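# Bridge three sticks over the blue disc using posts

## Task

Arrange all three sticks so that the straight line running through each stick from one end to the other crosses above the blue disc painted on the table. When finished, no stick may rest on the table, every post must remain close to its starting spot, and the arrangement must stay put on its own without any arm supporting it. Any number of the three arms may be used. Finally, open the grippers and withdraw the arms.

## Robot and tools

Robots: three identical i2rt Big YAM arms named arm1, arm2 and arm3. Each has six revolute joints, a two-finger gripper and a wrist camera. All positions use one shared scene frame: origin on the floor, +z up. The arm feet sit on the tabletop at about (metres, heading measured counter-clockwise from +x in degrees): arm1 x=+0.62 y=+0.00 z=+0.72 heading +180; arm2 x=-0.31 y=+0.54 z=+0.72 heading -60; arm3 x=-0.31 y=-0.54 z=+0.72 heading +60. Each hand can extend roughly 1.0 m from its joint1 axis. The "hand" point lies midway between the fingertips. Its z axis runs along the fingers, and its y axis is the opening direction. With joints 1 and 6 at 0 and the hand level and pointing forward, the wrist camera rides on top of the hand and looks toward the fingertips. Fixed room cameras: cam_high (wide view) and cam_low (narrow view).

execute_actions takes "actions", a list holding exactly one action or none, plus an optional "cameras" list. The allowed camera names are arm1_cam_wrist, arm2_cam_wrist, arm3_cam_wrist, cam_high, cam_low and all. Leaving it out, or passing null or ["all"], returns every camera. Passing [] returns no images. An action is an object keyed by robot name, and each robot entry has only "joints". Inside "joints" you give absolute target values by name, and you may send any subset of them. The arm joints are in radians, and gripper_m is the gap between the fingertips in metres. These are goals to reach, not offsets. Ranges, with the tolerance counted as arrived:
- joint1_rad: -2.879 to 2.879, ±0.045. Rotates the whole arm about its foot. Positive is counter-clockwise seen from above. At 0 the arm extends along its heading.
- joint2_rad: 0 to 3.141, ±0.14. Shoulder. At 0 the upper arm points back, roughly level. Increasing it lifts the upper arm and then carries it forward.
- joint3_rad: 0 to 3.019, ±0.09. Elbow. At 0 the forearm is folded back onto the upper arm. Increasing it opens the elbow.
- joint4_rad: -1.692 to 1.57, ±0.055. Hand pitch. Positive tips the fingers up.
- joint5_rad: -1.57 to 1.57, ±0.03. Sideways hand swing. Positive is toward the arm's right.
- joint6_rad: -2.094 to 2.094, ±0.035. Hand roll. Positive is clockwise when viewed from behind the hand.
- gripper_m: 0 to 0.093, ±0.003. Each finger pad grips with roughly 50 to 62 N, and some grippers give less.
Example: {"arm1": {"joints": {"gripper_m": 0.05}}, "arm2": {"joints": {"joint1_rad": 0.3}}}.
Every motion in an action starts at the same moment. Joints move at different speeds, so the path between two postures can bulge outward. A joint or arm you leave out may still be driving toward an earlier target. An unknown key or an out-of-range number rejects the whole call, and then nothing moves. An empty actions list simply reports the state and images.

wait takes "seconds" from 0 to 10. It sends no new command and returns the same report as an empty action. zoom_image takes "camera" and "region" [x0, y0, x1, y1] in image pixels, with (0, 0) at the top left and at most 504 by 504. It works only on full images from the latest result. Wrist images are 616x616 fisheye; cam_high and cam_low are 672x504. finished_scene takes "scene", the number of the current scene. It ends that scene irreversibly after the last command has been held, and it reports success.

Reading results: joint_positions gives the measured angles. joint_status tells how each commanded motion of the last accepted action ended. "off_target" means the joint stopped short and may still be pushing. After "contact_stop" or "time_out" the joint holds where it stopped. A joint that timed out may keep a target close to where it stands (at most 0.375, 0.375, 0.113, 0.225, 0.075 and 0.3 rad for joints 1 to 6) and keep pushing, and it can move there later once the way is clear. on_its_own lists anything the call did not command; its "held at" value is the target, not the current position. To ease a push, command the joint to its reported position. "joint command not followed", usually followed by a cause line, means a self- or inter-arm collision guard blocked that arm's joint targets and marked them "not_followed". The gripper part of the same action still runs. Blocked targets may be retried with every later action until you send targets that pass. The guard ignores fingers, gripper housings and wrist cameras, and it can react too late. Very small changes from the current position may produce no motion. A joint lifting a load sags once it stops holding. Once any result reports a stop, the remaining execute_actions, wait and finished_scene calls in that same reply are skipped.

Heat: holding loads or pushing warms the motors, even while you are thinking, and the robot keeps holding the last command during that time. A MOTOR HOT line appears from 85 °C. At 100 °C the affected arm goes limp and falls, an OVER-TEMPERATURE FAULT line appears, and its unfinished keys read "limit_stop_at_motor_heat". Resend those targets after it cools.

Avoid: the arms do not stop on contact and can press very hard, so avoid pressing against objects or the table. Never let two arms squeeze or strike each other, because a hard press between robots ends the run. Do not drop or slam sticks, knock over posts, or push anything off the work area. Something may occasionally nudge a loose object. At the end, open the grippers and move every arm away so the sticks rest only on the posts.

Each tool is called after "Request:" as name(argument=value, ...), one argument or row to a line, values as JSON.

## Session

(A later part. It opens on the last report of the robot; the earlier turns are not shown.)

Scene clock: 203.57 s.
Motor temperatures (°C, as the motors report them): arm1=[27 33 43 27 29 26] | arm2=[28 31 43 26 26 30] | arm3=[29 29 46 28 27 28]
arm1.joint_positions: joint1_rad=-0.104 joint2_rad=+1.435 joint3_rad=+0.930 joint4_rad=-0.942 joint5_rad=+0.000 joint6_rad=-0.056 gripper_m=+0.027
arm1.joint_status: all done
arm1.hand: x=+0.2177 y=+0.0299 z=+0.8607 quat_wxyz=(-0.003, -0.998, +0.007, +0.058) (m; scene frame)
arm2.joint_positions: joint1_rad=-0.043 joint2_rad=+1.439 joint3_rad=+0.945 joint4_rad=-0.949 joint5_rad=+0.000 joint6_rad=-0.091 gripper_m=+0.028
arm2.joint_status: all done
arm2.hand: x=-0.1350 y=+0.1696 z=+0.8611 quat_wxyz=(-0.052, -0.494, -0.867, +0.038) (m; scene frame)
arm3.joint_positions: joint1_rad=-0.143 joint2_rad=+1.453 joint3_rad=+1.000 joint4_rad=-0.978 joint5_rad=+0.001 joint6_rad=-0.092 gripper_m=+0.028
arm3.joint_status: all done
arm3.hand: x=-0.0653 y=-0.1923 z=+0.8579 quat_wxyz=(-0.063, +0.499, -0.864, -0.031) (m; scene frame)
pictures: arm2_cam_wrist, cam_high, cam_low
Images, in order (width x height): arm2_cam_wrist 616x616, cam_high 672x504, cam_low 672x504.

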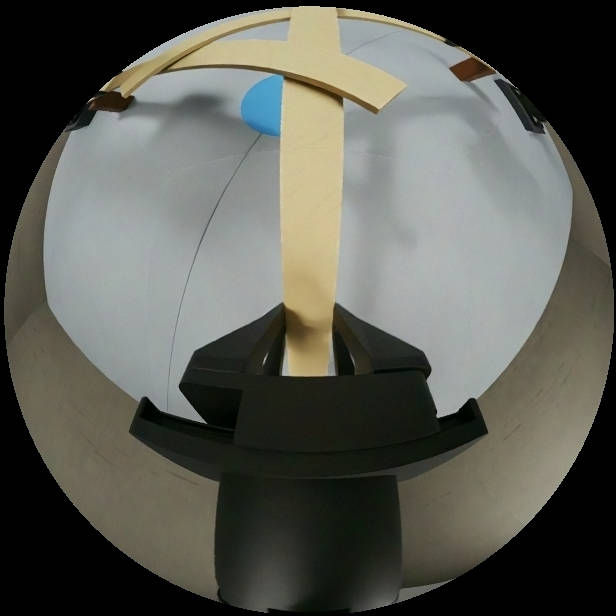

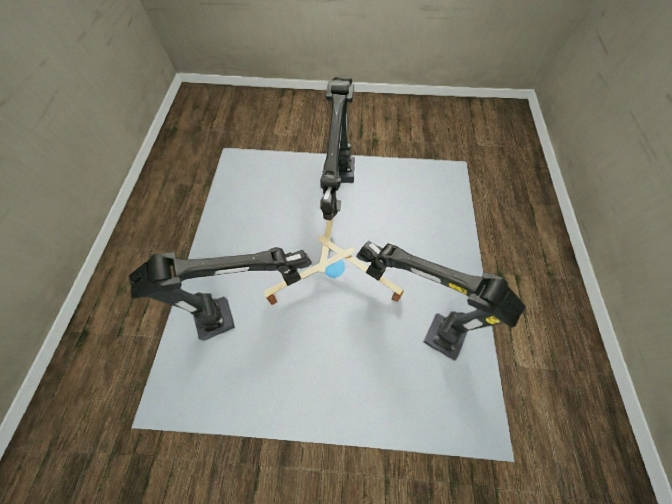

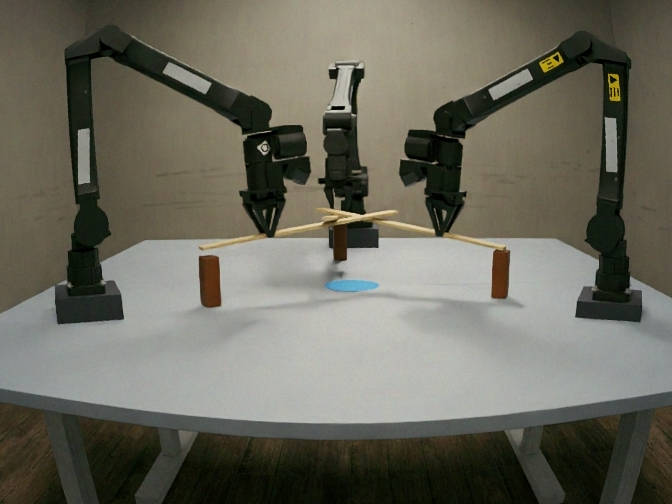

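Request:
zoom_image(
  camera="cam_high",
  region=[300, 215, 370, 285],
)

Request:
zoom_image(
  camera="cam_low",
  region=[290, 190, 410, 270],
)

Region (300, 215, 370, 285) of cam_high's 672x504 image, scaled by 7.200, with more detail than that image has.

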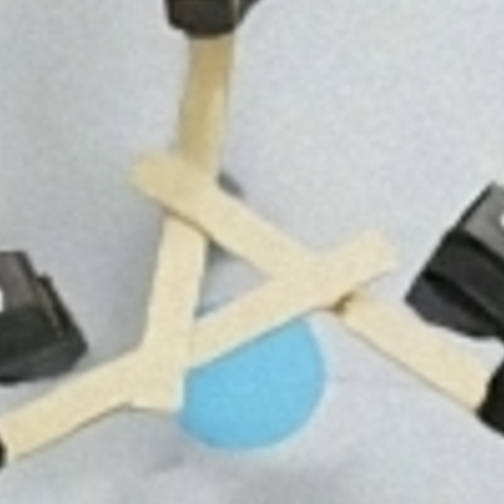

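Region (290, 190, 410, 270) of cam_low's 672x504 image, scaled by 4.200, with more detail than that image has.

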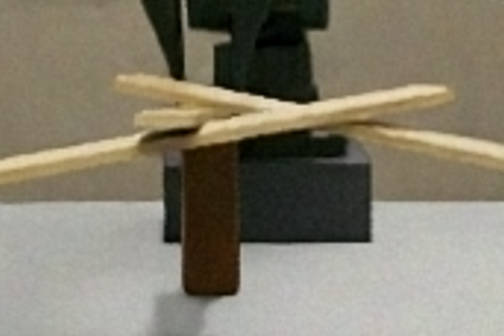

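Request:
execute_actions(
  actions=[
    {"arm1":{"joints":{"gripper_m":0.065}},"arm2":{"joints":{"gripper_m":0.065}},"arm3":{"joints":{"gripper_m":0.065}}},
  ],
  cameras=["cam_low"],
)

Request:
execute_actions(
  actions=[
    {"arm1":{"joints":{"joint2_rad":1.0}},"arm2":{"joints":{"joint2_rad":1.0}},"arm3":{"joints":{"joint2_rad":1.0}}},
  ],
)

Scene clock: 220.40 s.
Motor temperatures (°C, as the motors report them): arm1=[27 33 43 27 29 26] | arm2=[28 31 40 26 26 30] | arm3=[29 30 46 28 27 28]
arm1.joint_positions: joint1_rad=-0.104 joint2_rad=+1.435 joint3_rad=+0.930 joint4_rad=-0.942 joint5_rad=+0.000 joint6_rad=-0.056 gripper_m=+0.065
arm1.joint_status: all done
arm1.hand: x=+0.2177 y=+0.0299 z=+0.8607 quat_wxyz=(-0.003, -0.998, +0.007, +0.058) (m; scene frame)
arm2.joint_positions: joint1_rad=-0.043 joint2_rad=+1.439 joint3_rad=+0.945 joint4_rad=-0.949 joint5_rad=+0.000 joint6_rad=-0.091 gripper_m=+0.065
arm2.joint_status: all done
arm2.hand: x=-0.1350 y=+0.1696 z=+0.8611 quat_wxyz=(-0.052, -0.494, -0.867, +0.038) (m; scene frame)
arm3.joint_positions: joint1_rad=-0.143 joint2_rad=+1.453 joint3_rad=+1.000 joint4_rad=-0.978 joint5_rad=+0.001 joint6_rad=-0.092 gripper_m=+0.065
arm3.joint_status: all done
arm3.hand: x=-0.0653 y=-0.1923 z=+0.8579 quat_wxyz=(-0.063, +0.499, -0.864, -0.031) (m; scene frame)
pictures: cam_low
Images, in order (width x height): cam_low 672x504.

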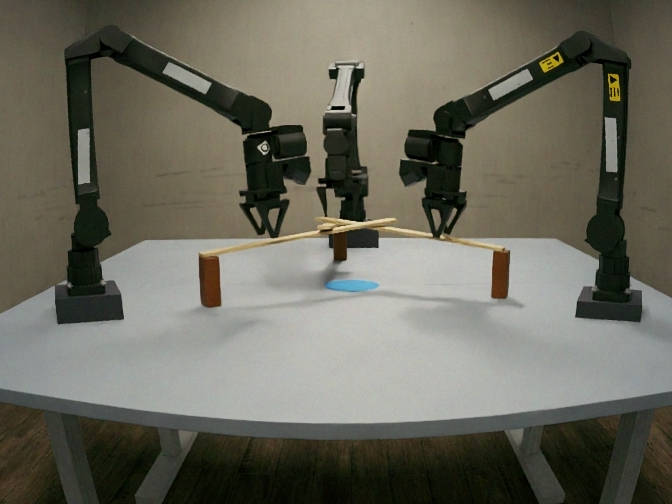

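Scene clock: 221.73 s.
Motor temperatures (°C, as the motors report them): arm1=[27 33 43 27 29 26] | arm2=[28 31 40 26 26 30] | arm3=[29 30 46 28 27 28]
arm1.joint_positions: joint1_rad=-0.104 joint2_rad=+0.986 joint3_rad=+0.930 joint4_rad=-0.943 joint5_rad=+0.000 joint6_rad=-0.056 gripper_m=+0.065
arm1.joint_status: all done
arm1.hand: x=+0.2348 y=+0.0309 z=+1.0305 quat_wxyz=(+0.011, -0.961, +0.009, +0.278) (m; scene frame)
arm2.joint_positions: joint1_rad=-0.043 joint2_rad=+0.992 joint3_rad=+0.945 joint4_rad=-0.949 joint5_rad=+0.000 joint6_rad=-0.091 gripper_m=+0.065
arm2.joint_status: all done
arm2.hand: x=-0.1433 y=+0.1884 z=+1.0317 quat_wxyz=(-0.232, -0.474, -0.833, +0.164) (m; scene frame)
arm3.joint_positions: joint1_rad=-0.143 joint2_rad=+0.991 joint3_rad=+1.000 joint4_rad=-0.979 joint5_rad=+0.001 joint6_rad=-0.092 gripper_m=+0.065
arm3.joint_status: all done
arm3.hand: x=-0.0822 y=-0.2175 z=+1.0394 quat_wxyz=(-0.268, +0.477, -0.827, -0.126) (m; scene frame)
pictures: arm1_cam_wrist, arm2_cam_wrist, arm3_cam_wrist, cam_high, cam_low
Images, in order (width x height): arm1_cam_wrist 616x616, arm2_cam_wrist 616x616, arm3_cam_wrist 616x616, cam_high 672x504, cam_low 672x504.

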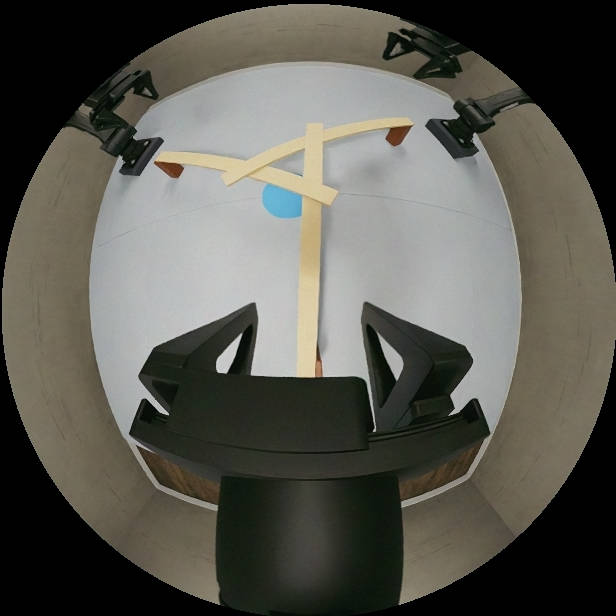

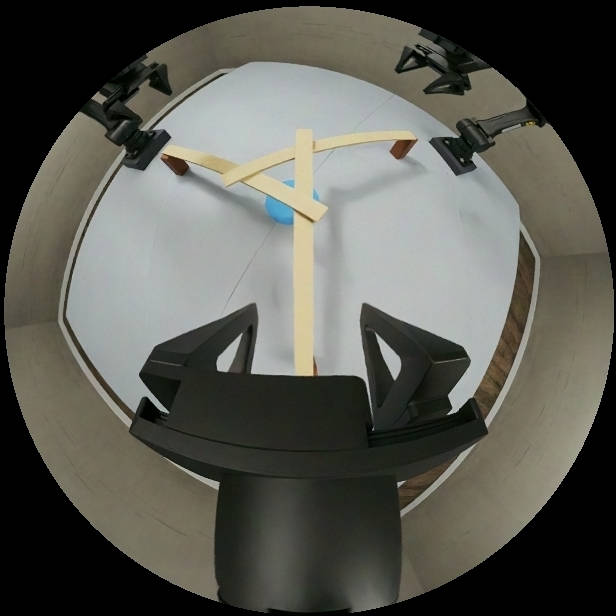

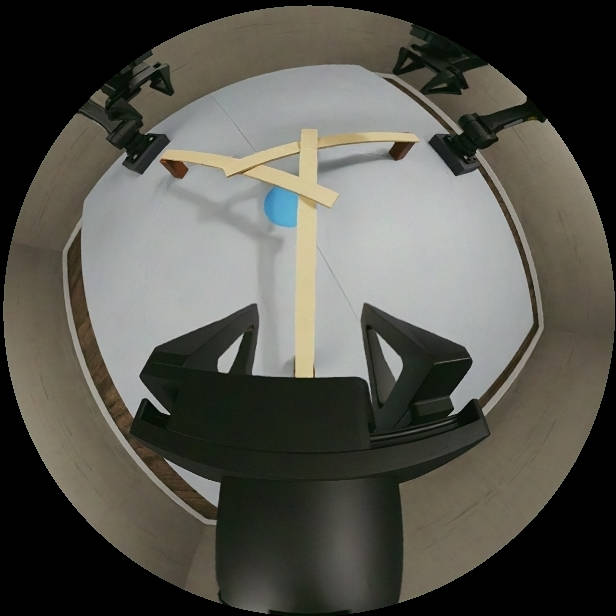

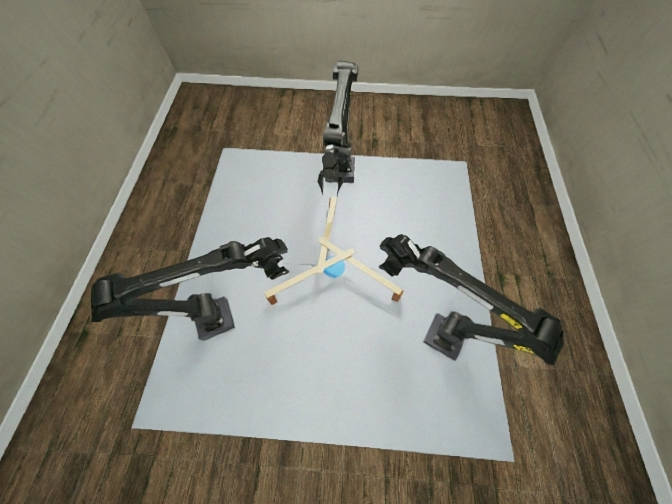

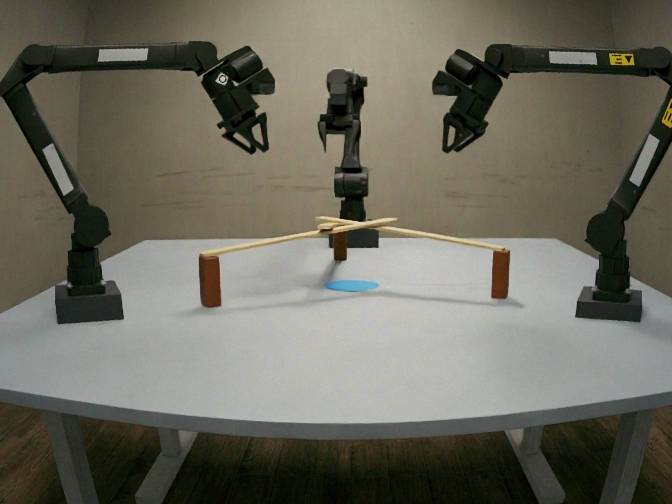

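Request:
zoom_image(
  camera="arm1_cam_wrist",
  region=[240, 110, 366, 236],
)

Request:
zoom_image(
  camera="cam_high",
  region=[280, 190, 380, 290],
)

Request:
zoom_image(
  camera="cam_low",
  region=[290, 200, 410, 300],
)

Region (240, 110, 366, 236) of arm1_cam_wrist's 616x616 image, scaled by 4.000, with more detail than that image has.

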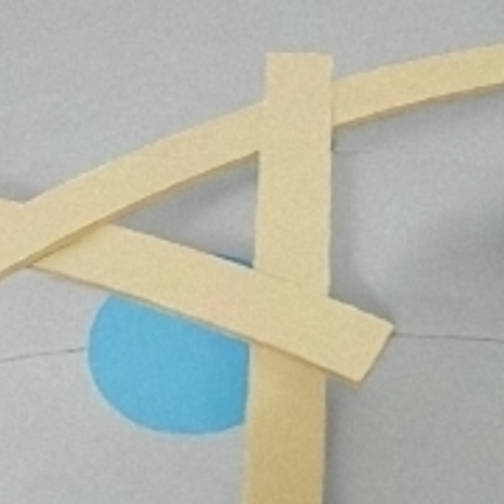

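Region (280, 190, 380, 290) of cam_high's 672x504 image, scaled by 5.040, with more detail than that image has.

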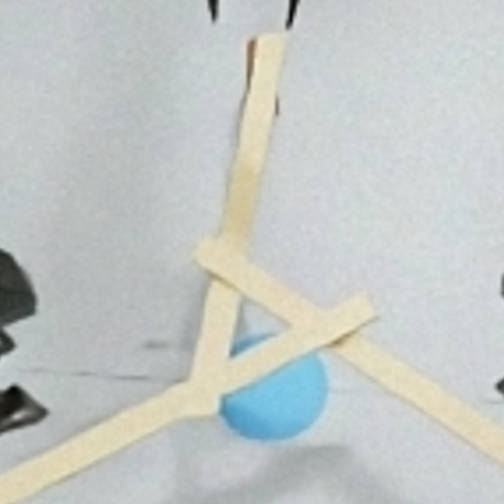

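Region (290, 200, 410, 300) of cam_low's 672x504 image, scaled by 4.200, with more detail than that image has.

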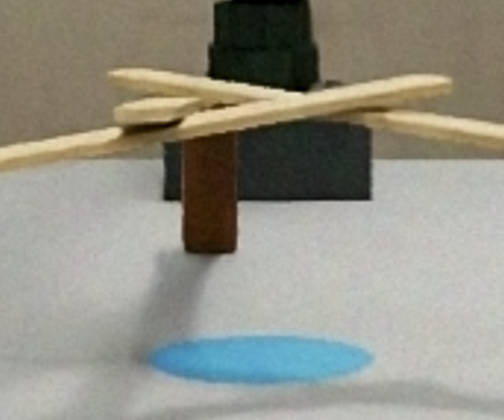

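Request:
execute_actions(
  actions=[],
)

Scene clock: 262.70 s.
Motor temperatures (°C, as the motors report them): arm1=[27 32 46 27 29 26] | arm2=[28 30 41 27 26 30] | arm3=[29 28 49 28 27 28]
arm1.joint_positions: joint1_rad=-0.104 joint2_rad=+0.986 joint3_rad=+0.930 joint4_rad=-0.943 joint5_rad=+0.000 joint6_rad=-0.056 gripper_m=+0.065
arm1.joint_status: all done
arm1.hand: x=+0.2348 y=+0.0309 z=+1.0305 quat_wxyz=(+0.011, -0.961, +0.009, +0.278) (m; scene frame)
arm2.joint_positions: joint1_rad=-0.043 joint2_rad=+0.992 joint3_rad=+0.945 joint4_rad=-0.949 joint5_rad=+0.000 joint6_rad=-0.091 gripper_m=+0.065
arm2.joint_status: all done
arm2.hand: x=-0.1433 y=+0.1884 z=+1.0317 quat_wxyz=(-0.232, -0.474, -0.833, +0.164) (m; scene frame)
arm3.joint_positions: joint1_rad=-0.143 joint2_rad=+0.991 joint3_rad=+1.000 joint4_rad=-0.979 joint5_rad=+0.001 joint6_rad=-0.092 gripper_m=+0.065
arm3.joint_status: all done
arm3.hand: x=-0.0822 y=-0.2175 z=+1.0394 quat_wxyz=(-0.268, +0.477, -0.827, -0.126) (m; scene frame)
pictures: arm1_cam_wrist, arm2_cam_wrist, arm3_cam_wrist, cam_high, cam_low
Images, in order (width x height): arm1_cam_wrist 616x616, arm2_cam_wrist 616x616, arm3_cam_wrist 616x616, cam_high 672x504, cam_low 672x504.

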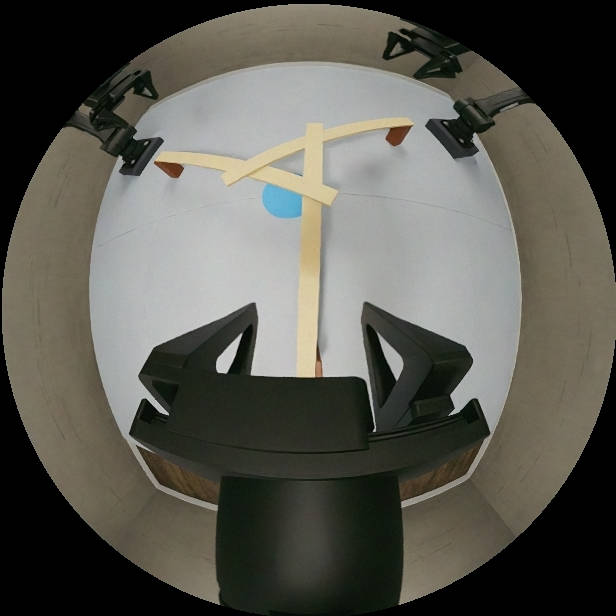

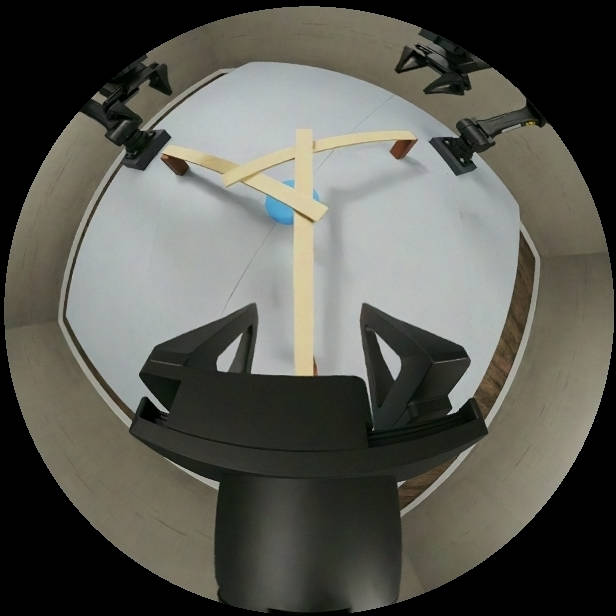

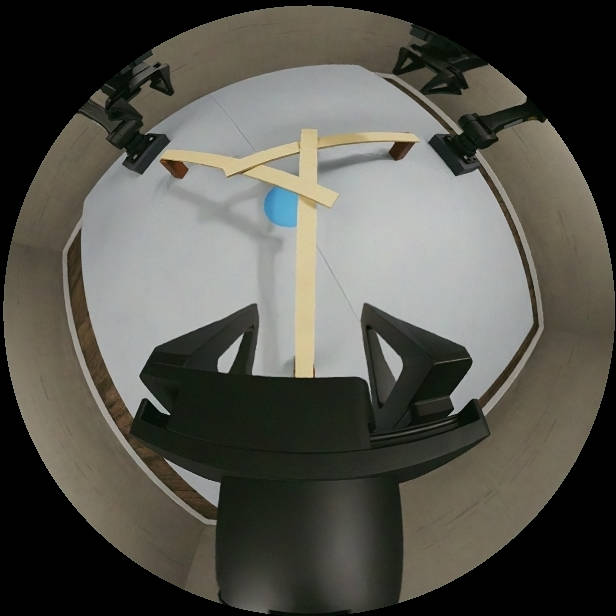

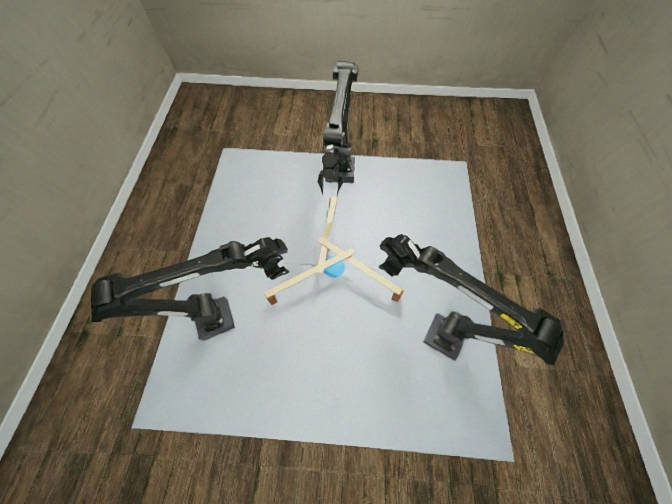

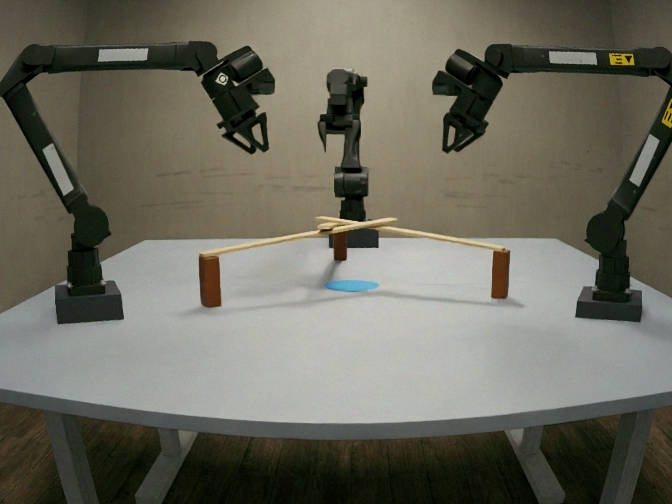

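Request:
execute_actions(
  actions=[
    {"arm1":{"joints":{"joint2_rad":1.432}}},
  ],
  cameras=["arm1_cam_wrist","cam_low"],
)

Scene clock: 278.07 s.
Motor temperatures (°C, as the motors report them): arm1=[27 32 46 27 29 26] | arm2=[28 30 41 27 26 30] | arm3=[29 28 49 28 27 28]
arm1.joint_positions: joint1_rad=-0.104 joint2_rad=+1.443 joint3_rad=+0.930 joint4_rad=-0.943 joint5_rad=+0.000 joint6_rad=-0.056 gripper_m=+0.065
arm1.joint_status: all done
arm1.hand: x=+0.2182 y=+0.0298 z=+0.8575 quat_wxyz=(-0.003, -0.999, +0.007, +0.053) (m; scene frame)
arm2.joint_positions: joint1_rad=-0.043 joint2_rad=+0.992 joint3_rad=+0.945 joint4_rad=-0.949 joint5_rad=+0.000 joint6_rad=-0.091 gripper_m=+0.065
arm2.joint_status: not commanded
arm2.hand: x=-0.1433 y=+0.1884 z=+1.0317 quat_wxyz=(-0.232, -0.474, -0.833, +0.164) (m; scene frame)
arm3.joint_positions: joint1_rad=-0.143 joint2_rad=+0.991 joint3_rad=+1.000 joint4_rad=-0.979 joint5_rad=+0.001 joint6_rad=-0.092 gripper_m=+0.065
arm3.joint_status: not commanded
arm3.hand: x=-0.0822 y=-0.2175 z=+1.0394 quat_wxyz=(-0.268, +0.477, -0.827, -0.126) (m; scene frame)
pictures: arm1_cam_wrist, cam_low
Images, in order (width x height): arm1_cam_wrist 616x616, cam_low 672x504.

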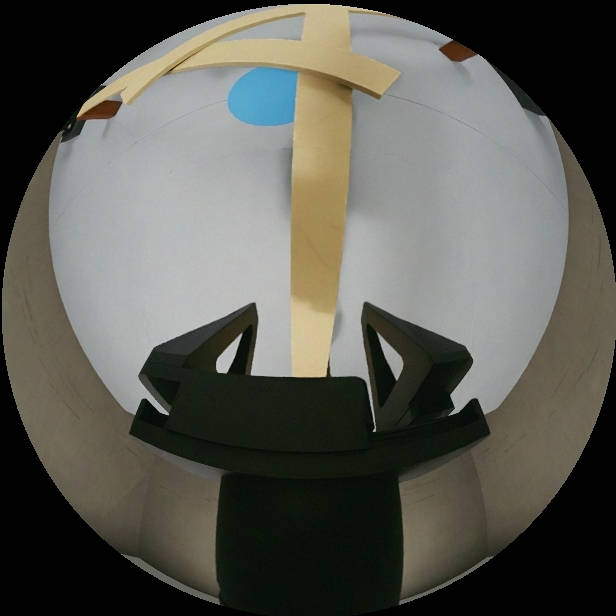

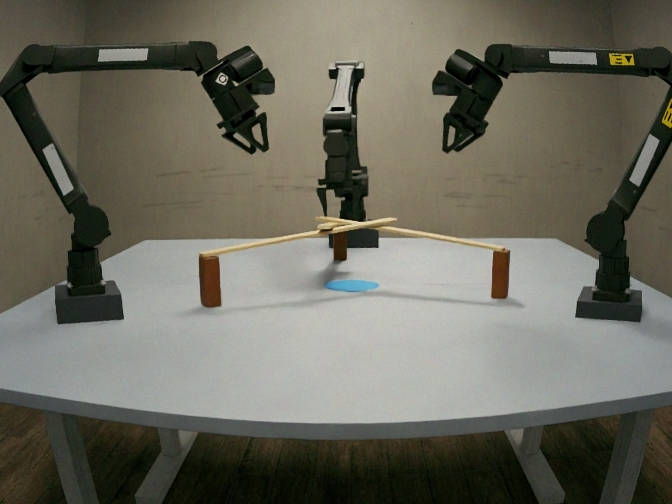

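Request:
execute_actions(
  actions=[
    {"arm1":{"joints":{"gripper_m":0.024,"joint6_rad":-0.12}}},
  ],
  cameras=["arm1_cam_wrist","cam_low"],
)

Scene clock: 284.17 s.
Motor temperatures (°C, as the motors report them): arm1=[27 33 45 27 29 26] | arm2=[28 30 41 27 26 30] | arm3=[29 28 49 28 27 28]
arm1.joint_positions: joint1_rad=-0.104 joint2_rad=+1.443 joint3_rad=+0.930 joint4_rad=-0.943 joint5_rad=+0.000 joint6_rad=-0.112 gripper_m=+0.024
arm1.joint_status: all done
arm1.hand: x=+0.2182 y=+0.0298 z=+0.8575 quat_wxyz=(-0.002, -0.998, -0.020, +0.053) (m; scene frame)
arm2.joint_positions: joint1_rad=-0.043 joint2_rad=+0.992 joint3_rad=+0.945 joint4_rad=-0.949 joint5_rad=+0.000 joint6_rad=-0.091 gripper_m=+0.065
arm2.joint_status: not commanded
arm2.hand: x=-0.1433 y=+0.1884 z=+1.0317 quat_wxyz=(-0.232, -0.474, -0.833, +0.164) (m; scene frame)
arm3.joint_positions: joint1_rad=-0.143 joint2_rad=+0.991 joint3_rad=+1.000 joint4_rad=-0.979 joint5_rad=+0.001 joint6_rad=-0.092 gripper_m=+0.065
arm3.joint_status: not commanded
arm3.hand: x=-0.0822 y=-0.2175 z=+1.0394 quat_wxyz=(-0.268, +0.477, -0.827, -0.126) (m; scene frame)
pictures: arm1_cam_wrist, cam_low
Images, in order (width x height): arm1_cam_wrist 616x616, cam_low 672x504.

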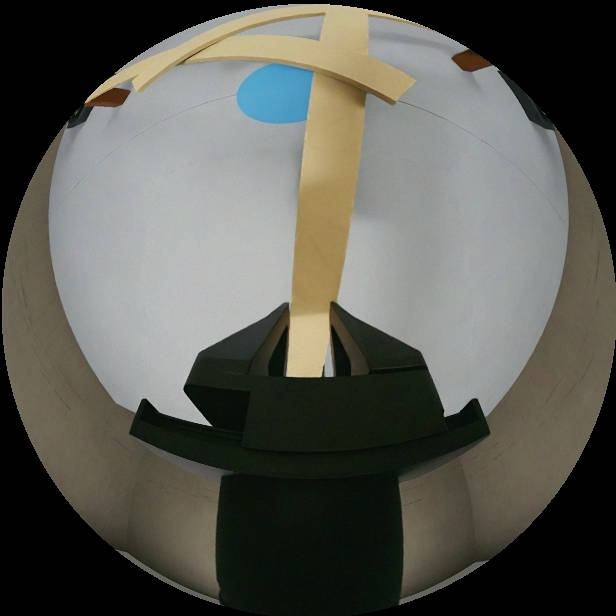

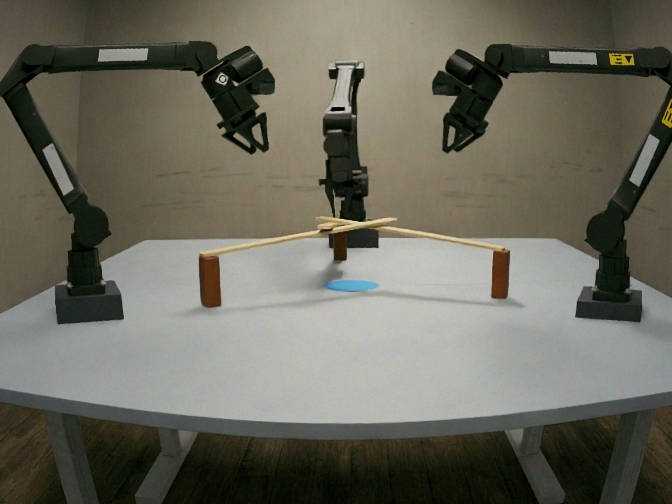

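Request:
execute_actions(
  actions=[
    {"arm1":{"joints":{"gripper_m":0.012}}},
  ],
  cameras=["arm1_cam_wrist","cam_low"],
)

Scene clock: 301.63 s.
Motor temperatures (°C, as the motors report them): arm1=[27 33 45 27 29 26] | arm2=[28 30 41 27 26 30] | arm3=[29 28 50 28 27 28]
arm1.joint_positions: joint1_rad=-0.104 joint2_rad=+1.443 joint3_rad=+0.930 joint4_rad=-0.943 joint5_rad=+0.000 joint6_rad=-0.112 gripper_m=+0.012
arm1.joint_status: all done
arm1.hand: x=+0.2182 y=+0.0298 z=+0.8575 quat_wxyz=(-0.002, -0.998, -0.021, +0.053) (m; scene frame)
arm2.joint_positions: joint1_rad=-0.043 joint2_rad=+0.992 joint3_rad=+0.945 joint4_rad=-0.949 joint5_rad=+0.000 joint6_rad=-0.091 gripper_m=+0.065
arm2.joint_status: not commanded
arm2.hand: x=-0.1433 y=+0.1884 z=+1.0317 quat_wxyz=(-0.232, -0.474, -0.833, +0.164) (m; scene frame)
arm3.joint_positions: joint1_rad=-0.143 joint2_rad=+0.991 joint3_rad=+1.000 joint4_rad=-0.979 joint5_rad=+0.001 joint6_rad=-0.092 gripper_m=+0.065
arm3.joint_status: not commanded
arm3.hand: x=-0.0822 y=-0.2175 z=+1.0394 quat_wxyz=(-0.268, +0.477, -0.827, -0.126) (m; scene frame)
pictures: arm1_cam_wrist, cam_low
Images, in order (width x height): arm1_cam_wrist 616x616, cam_low 672x504.

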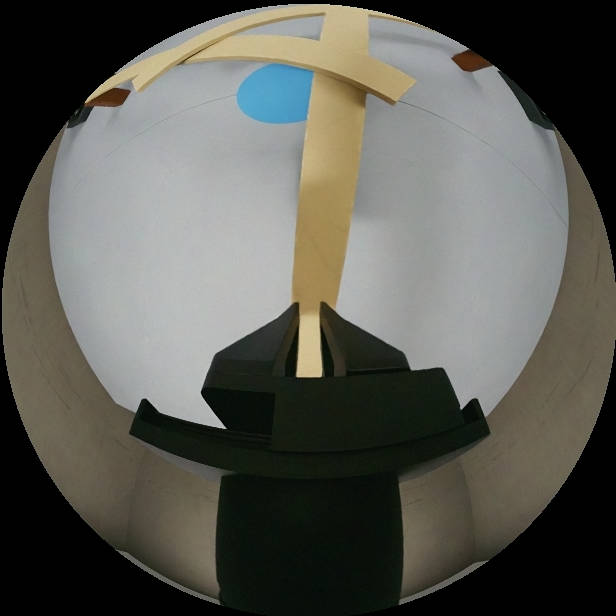

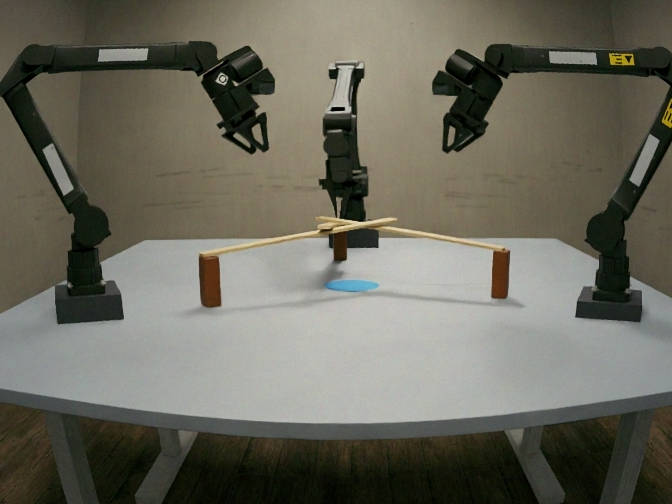

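Request:
execute_actions(
  actions=[
    {"arm1":{"joints":{"gripper_m":0.05}}},
  ],
  cameras=[],
)

Request:
execute_actions(
  actions=[
    {"arm1":{"joints":{"joint2_rad":1.478}}},
  ],
  cameras=["arm1_cam_wrist","cam_low"],
)

Scene clock: 319.40 s.
Motor temperatures (°C, as the motors report them): arm1=[27 33 44 27 29 26] | arm2=[28 30 41 27 26 30] | arm3=[29 28 50 28 27 28]
arm1.joint_positions: joint1_rad=-0.104 joint2_rad=+1.443 joint3_rad=+0.930 joint4_rad=-0.943 joint5_rad=+0.000 joint6_rad=-0.112 gripper_m=+0.050
arm1.joint_status: all done
arm1.hand: x=+0.2182 y=+0.0298 z=+0.8575 quat_wxyz=(-0.002, -0.998, -0.021, +0.053) (m; scene frame)
arm2.joint_positions: joint1_rad=-0.043 joint2_rad=+0.992 joint3_rad=+0.945 joint4_rad=-0.949 joint5_rad=+0.000 joint6_rad=-0.091 gripper_m=+0.065
arm2.joint_status: not commanded
arm2.hand: x=-0.1433 y=+0.1884 z=+1.0317 quat_wxyz=(-0.232, -0.474, -0.833, +0.164) (m; scene frame)
arm3.joint_positions: joint1_rad=-0.143 joint2_rad=+0.991 joint3_rad=+1.000 joint4_rad=-0.979 joint5_rad=+0.001 joint6_rad=-0.092 gripper_m=+0.065
arm3.joint_status: not commanded
arm3.hand: x=-0.0822 y=-0.2175 z=+1.0394 quat_wxyz=(-0.268, +0.477, -0.827, -0.126) (m; scene frame)
pictures: none
No camera images: the call's "cameras" was empty. Leave "cameras" out to get every camera's image.

Scene clock: 320.13 s.
Motor temperatures (°C, as the motors report them): arm1=[27 33 44 27 29 26] | arm2=[28 30 41 27 26 30] | arm3=[29 28 50 28 27 28]
arm1.joint_positions: joint1_rad=-0.104 joint2_rad=+1.463 joint3_rad=+0.930 joint4_rad=-0.943 joint5_rad=+0.000 joint6_rad=-0.112 gripper_m=+0.050
arm1.joint_status: all done
arm1.hand: x=+0.2193 y=+0.0296 z=+0.8500 quat_wxyz=(-0.002, -0.999, -0.021, +0.043) (m; scene frame)
arm2.joint_positions: joint1_rad=-0.043 joint2_rad=+0.992 joint3_rad=+0.945 joint4_rad=-0.949 joint5_rad=+0.000 joint6_rad=-0.091 gripper_m=+0.065
arm2.joint_status: not commanded
arm2.hand: x=-0.1433 y=+0.1884 z=+1.0317 quat_wxyz=(-0.232, -0.474, -0.833, +0.164) (m; scene frame)
arm3.joint_positions: joint1_rad=-0.143 joint2_rad=+0.991 joint3_rad=+1.000 joint4_rad=-0.979 joint5_rad=+0.001 joint6_rad=-0.092 gripper_m=+0.065
arm3.joint_status: not commanded
arm3.hand: x=-0.0822 y=-0.2175 z=+1.0394 quat_wxyz=(-0.268, +0.477, -0.827, -0.126) (m; scene frame)
pictures: arm1_cam_wrist, cam_low
Images, in order (width x height): arm1_cam_wrist 616x616, cam_low 672x504.

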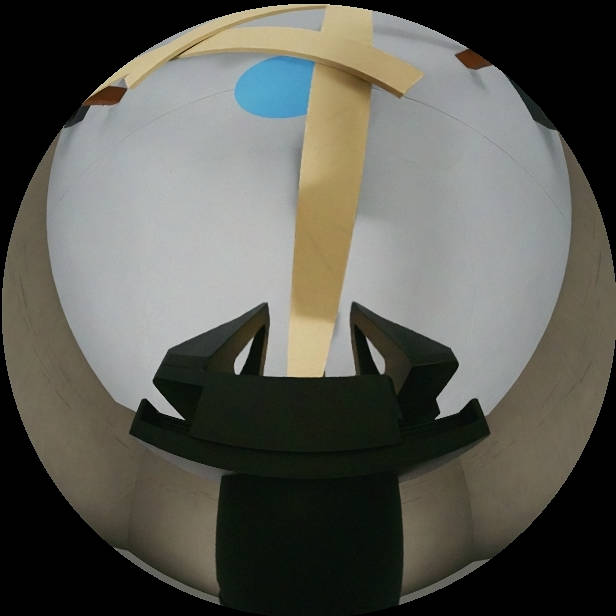

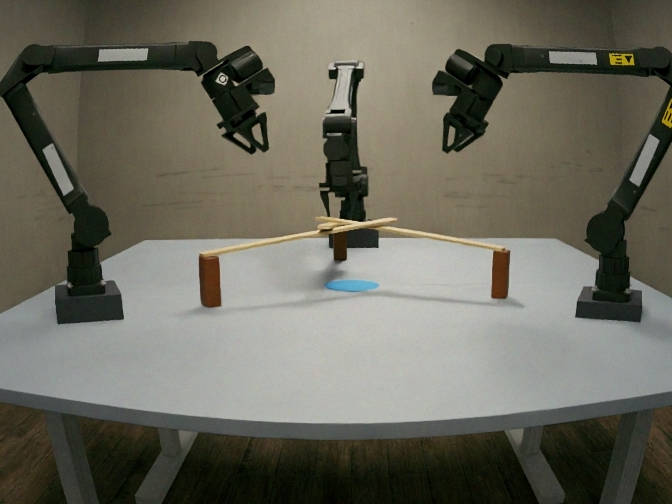

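Request:
execute_actions(
  actions=[
    {"arm1":{"joints":{"joint2_rad":1.50}}},
  ],
  cameras=[],
)

Request:
execute_actions(
  actions=[
    {"arm1":{"joints":{"gripper_m":0.022}}},
  ],
  cameras=["arm1_cam_wrist","cam_low"],
)

Scene clock: 335.47 s.
Motor temperatures (°C, as the motors report them): arm1=[27 33 44 27 29 26] | arm2=[28 30 41 27 26 30] | arm3=[29 28 51 28 27 28]
arm1.joint_positions: joint1_rad=-0.104 joint2_rad=+1.485 joint3_rad=+0.930 joint4_rad=-0.943 joint5_rad=+0.000 joint6_rad=-0.112 gripper_m=+0.050
arm1.joint_status: all done
arm1.hand: x=+0.2207 y=+0.0294 z=+0.8416 quat_wxyz=(-0.003, -0.999, -0.021, +0.032) (m; scene frame)
arm2.joint_positions: joint1_rad=-0.043 joint2_rad=+0.992 joint3_rad=+0.945 joint4_rad=-0.949 joint5_rad=+0.000 joint6_rad=-0.091 gripper_m=+0.065
arm2.joint_status: not commanded
arm2.hand: x=-0.1433 y=+0.1884 z=+1.0317 quat_wxyz=(-0.232, -0.474, -0.833, +0.164) (m; scene frame)
arm3.joint_positions: joint1_rad=-0.143 joint2_rad=+0.991 joint3_rad=+1.000 joint4_rad=-0.979 joint5_rad=+0.001 joint6_rad=-0.092 gripper_m=+0.065
arm3.joint_status: not commanded
arm3.hand: x=-0.0822 y=-0.2175 z=+1.0394 quat_wxyz=(-0.268, +0.477, -0.827, -0.126) (m; scene frame)
pictures: none
No camera images: the call's "cameras" was empty. Leave "cameras" out to get every camera's image.

Scene clock: 336.00 s.
Motor temperatures (°C, as the motors report them): arm1=[27 33 44 27 29 26] | arm2=[28 30 41 27 26 30] | arm3=[29 28 51 28 27 28]
arm1.joint_positions: joint1_rad=-0.105 joint2_rad=+1.485 joint3_rad=+0.930 joint4_rad=-0.943 joint5_rad=+0.000 joint6_rad=-0.113 gripper_m=+0.027
arm1.joint_status: gripper_m off_target (ended at +0.027, target +0.022)
arm1.hand: x=+0.2207 y=+0.0297 z=+0.8416 quat_wxyz=(-0.003, -0.999, -0.021, +0.032) (m; scene frame)
arm2.joint_positions: joint1_rad=-0.043 joint2_rad=+0.992 joint3_rad=+0.945 joint4_rad=-0.949 joint5_rad=+0.000 joint6_rad=-0.091 gripper_m=+0.065
arm2.joint_status: not commanded
arm2.hand: x=-0.1433 y=+0.1884 z=+1.0317 quat_wxyz=(-0.232, -0.474, -0.833, +0.164) (m; scene frame)
arm3.joint_positions: joint1_rad=-0.143 joint2_rad=+0.991 joint3_rad=+1.000 joint4_rad=-0.979 joint5_rad=+0.001 joint6_rad=-0.092 gripper_m=+0.065
arm3.joint_status: not commanded
arm3.hand: x=-0.0822 y=-0.2175 z=+1.0394 quat_wxyz=(-0.268, +0.477, -0.827, -0.126) (m; scene frame)
pictures: arm1_cam_wrist, cam_low
Images, in order (width x height): arm1_cam_wrist 616x616, cam_low 672x504.

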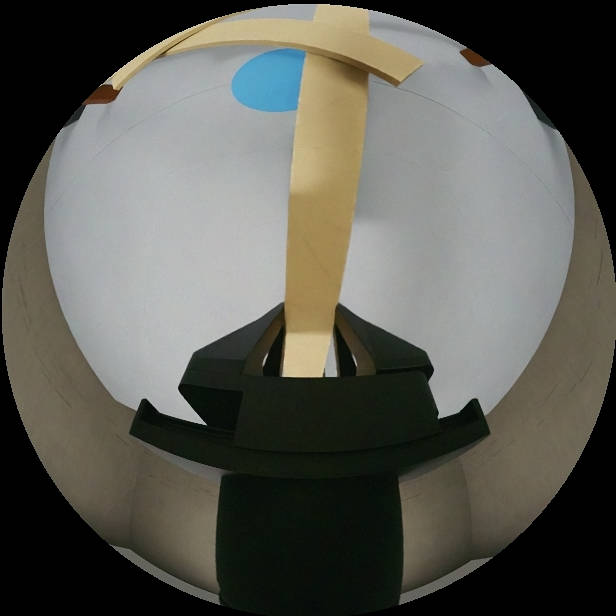

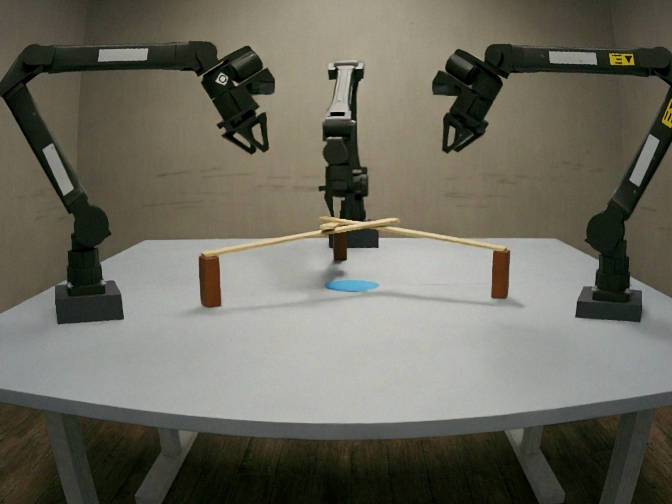

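Request:
execute_actions(
  actions=[
    {"arm1":{"joints":{"joint6_rad":-0.18}}},
  ],
  cameras=["arm1_cam_wrist","cam_low","cam_high"],
)

Scene clock: 342.37 s.
Motor temperatures (°C, as the motors report them): arm1=[27 33 44 27 29 26] | arm2=[28 30 41 27 26 30] | arm3=[29 28 51 28 27 28]
arm1.joint_positions: joint1_rad=-0.106 joint2_rad=+1.485 joint3_rad=+0.930 joint4_rad=-0.943 joint5_rad=+0.000 joint6_rad=-0.165 gripper_m=+0.028
arm1.joint_status: all done
arm1.hand: x=+0.2207 y=+0.0299 z=+0.8416 quat_wxyz=(-0.003, -0.998, -0.047, +0.032) (m; scene frame)
arm2.joint_positions: joint1_rad=-0.043 joint2_rad=+0.992 joint3_rad=+0.945 joint4_rad=-0.949 joint5_rad=+0.000 joint6_rad=-0.091 gripper_m=+0.065
arm2.joint_status: not commanded
arm2.hand: x=-0.1433 y=+0.1884 z=+1.0317 quat_wxyz=(-0.232, -0.474, -0.833, +0.164) (m; scene frame)
arm3.joint_positions: joint1_rad=-0.143 joint2_rad=+0.991 joint3_rad=+1.000 joint4_rad=-0.979 joint5_rad=+0.001 joint6_rad=-0.092 gripper_m=+0.065
arm3.joint_status: not commanded
arm3.hand: x=-0.0822 y=-0.2175 z=+1.0394 quat_wxyz=(-0.268, +0.477, -0.827, -0.126) (m; scene frame)
pictures: arm1_cam_wrist, cam_high, cam_low
Images, in order (width x height): arm1_cam_wrist 616x616, cam_high 672x504, cam_low 672x504.

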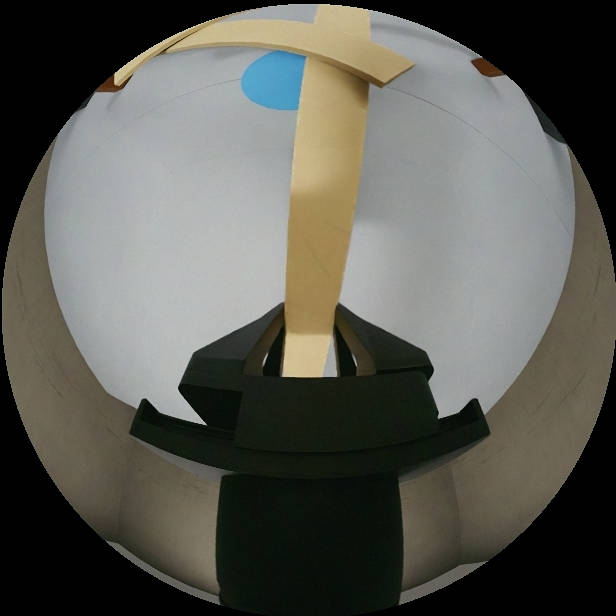

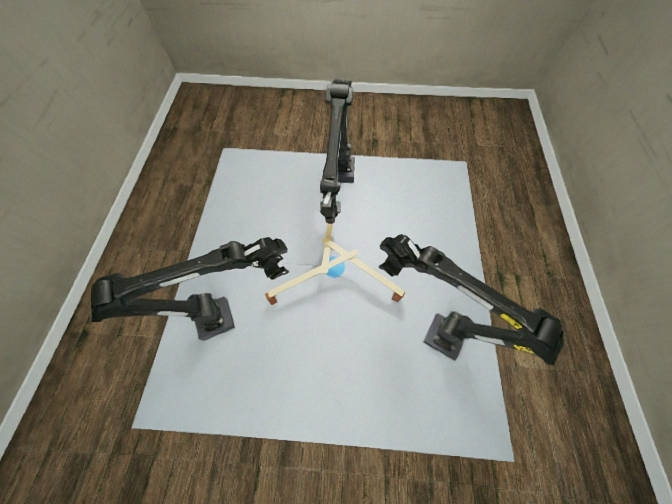

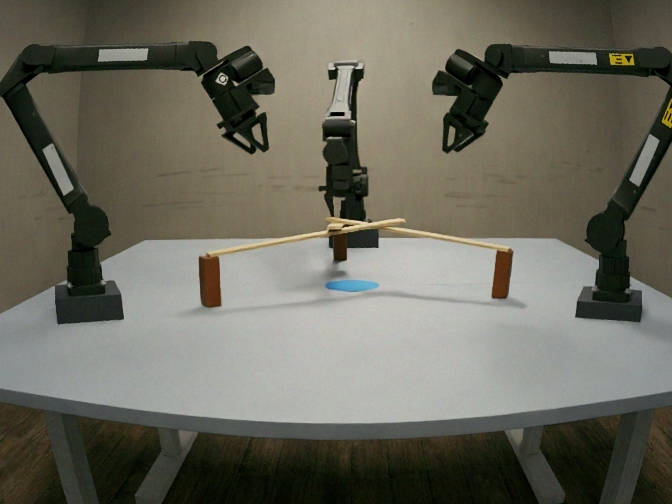

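Request:
zoom_image(
  camera="cam_low",
  region=[180, 190, 540, 320],
)

Region (180, 190, 540, 320) of cam_low's 672x504 image, scaled by 1.400, with more detail than that image has; it fills the top 182 rows of this view, and the rest is white.

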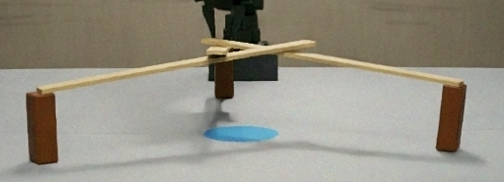

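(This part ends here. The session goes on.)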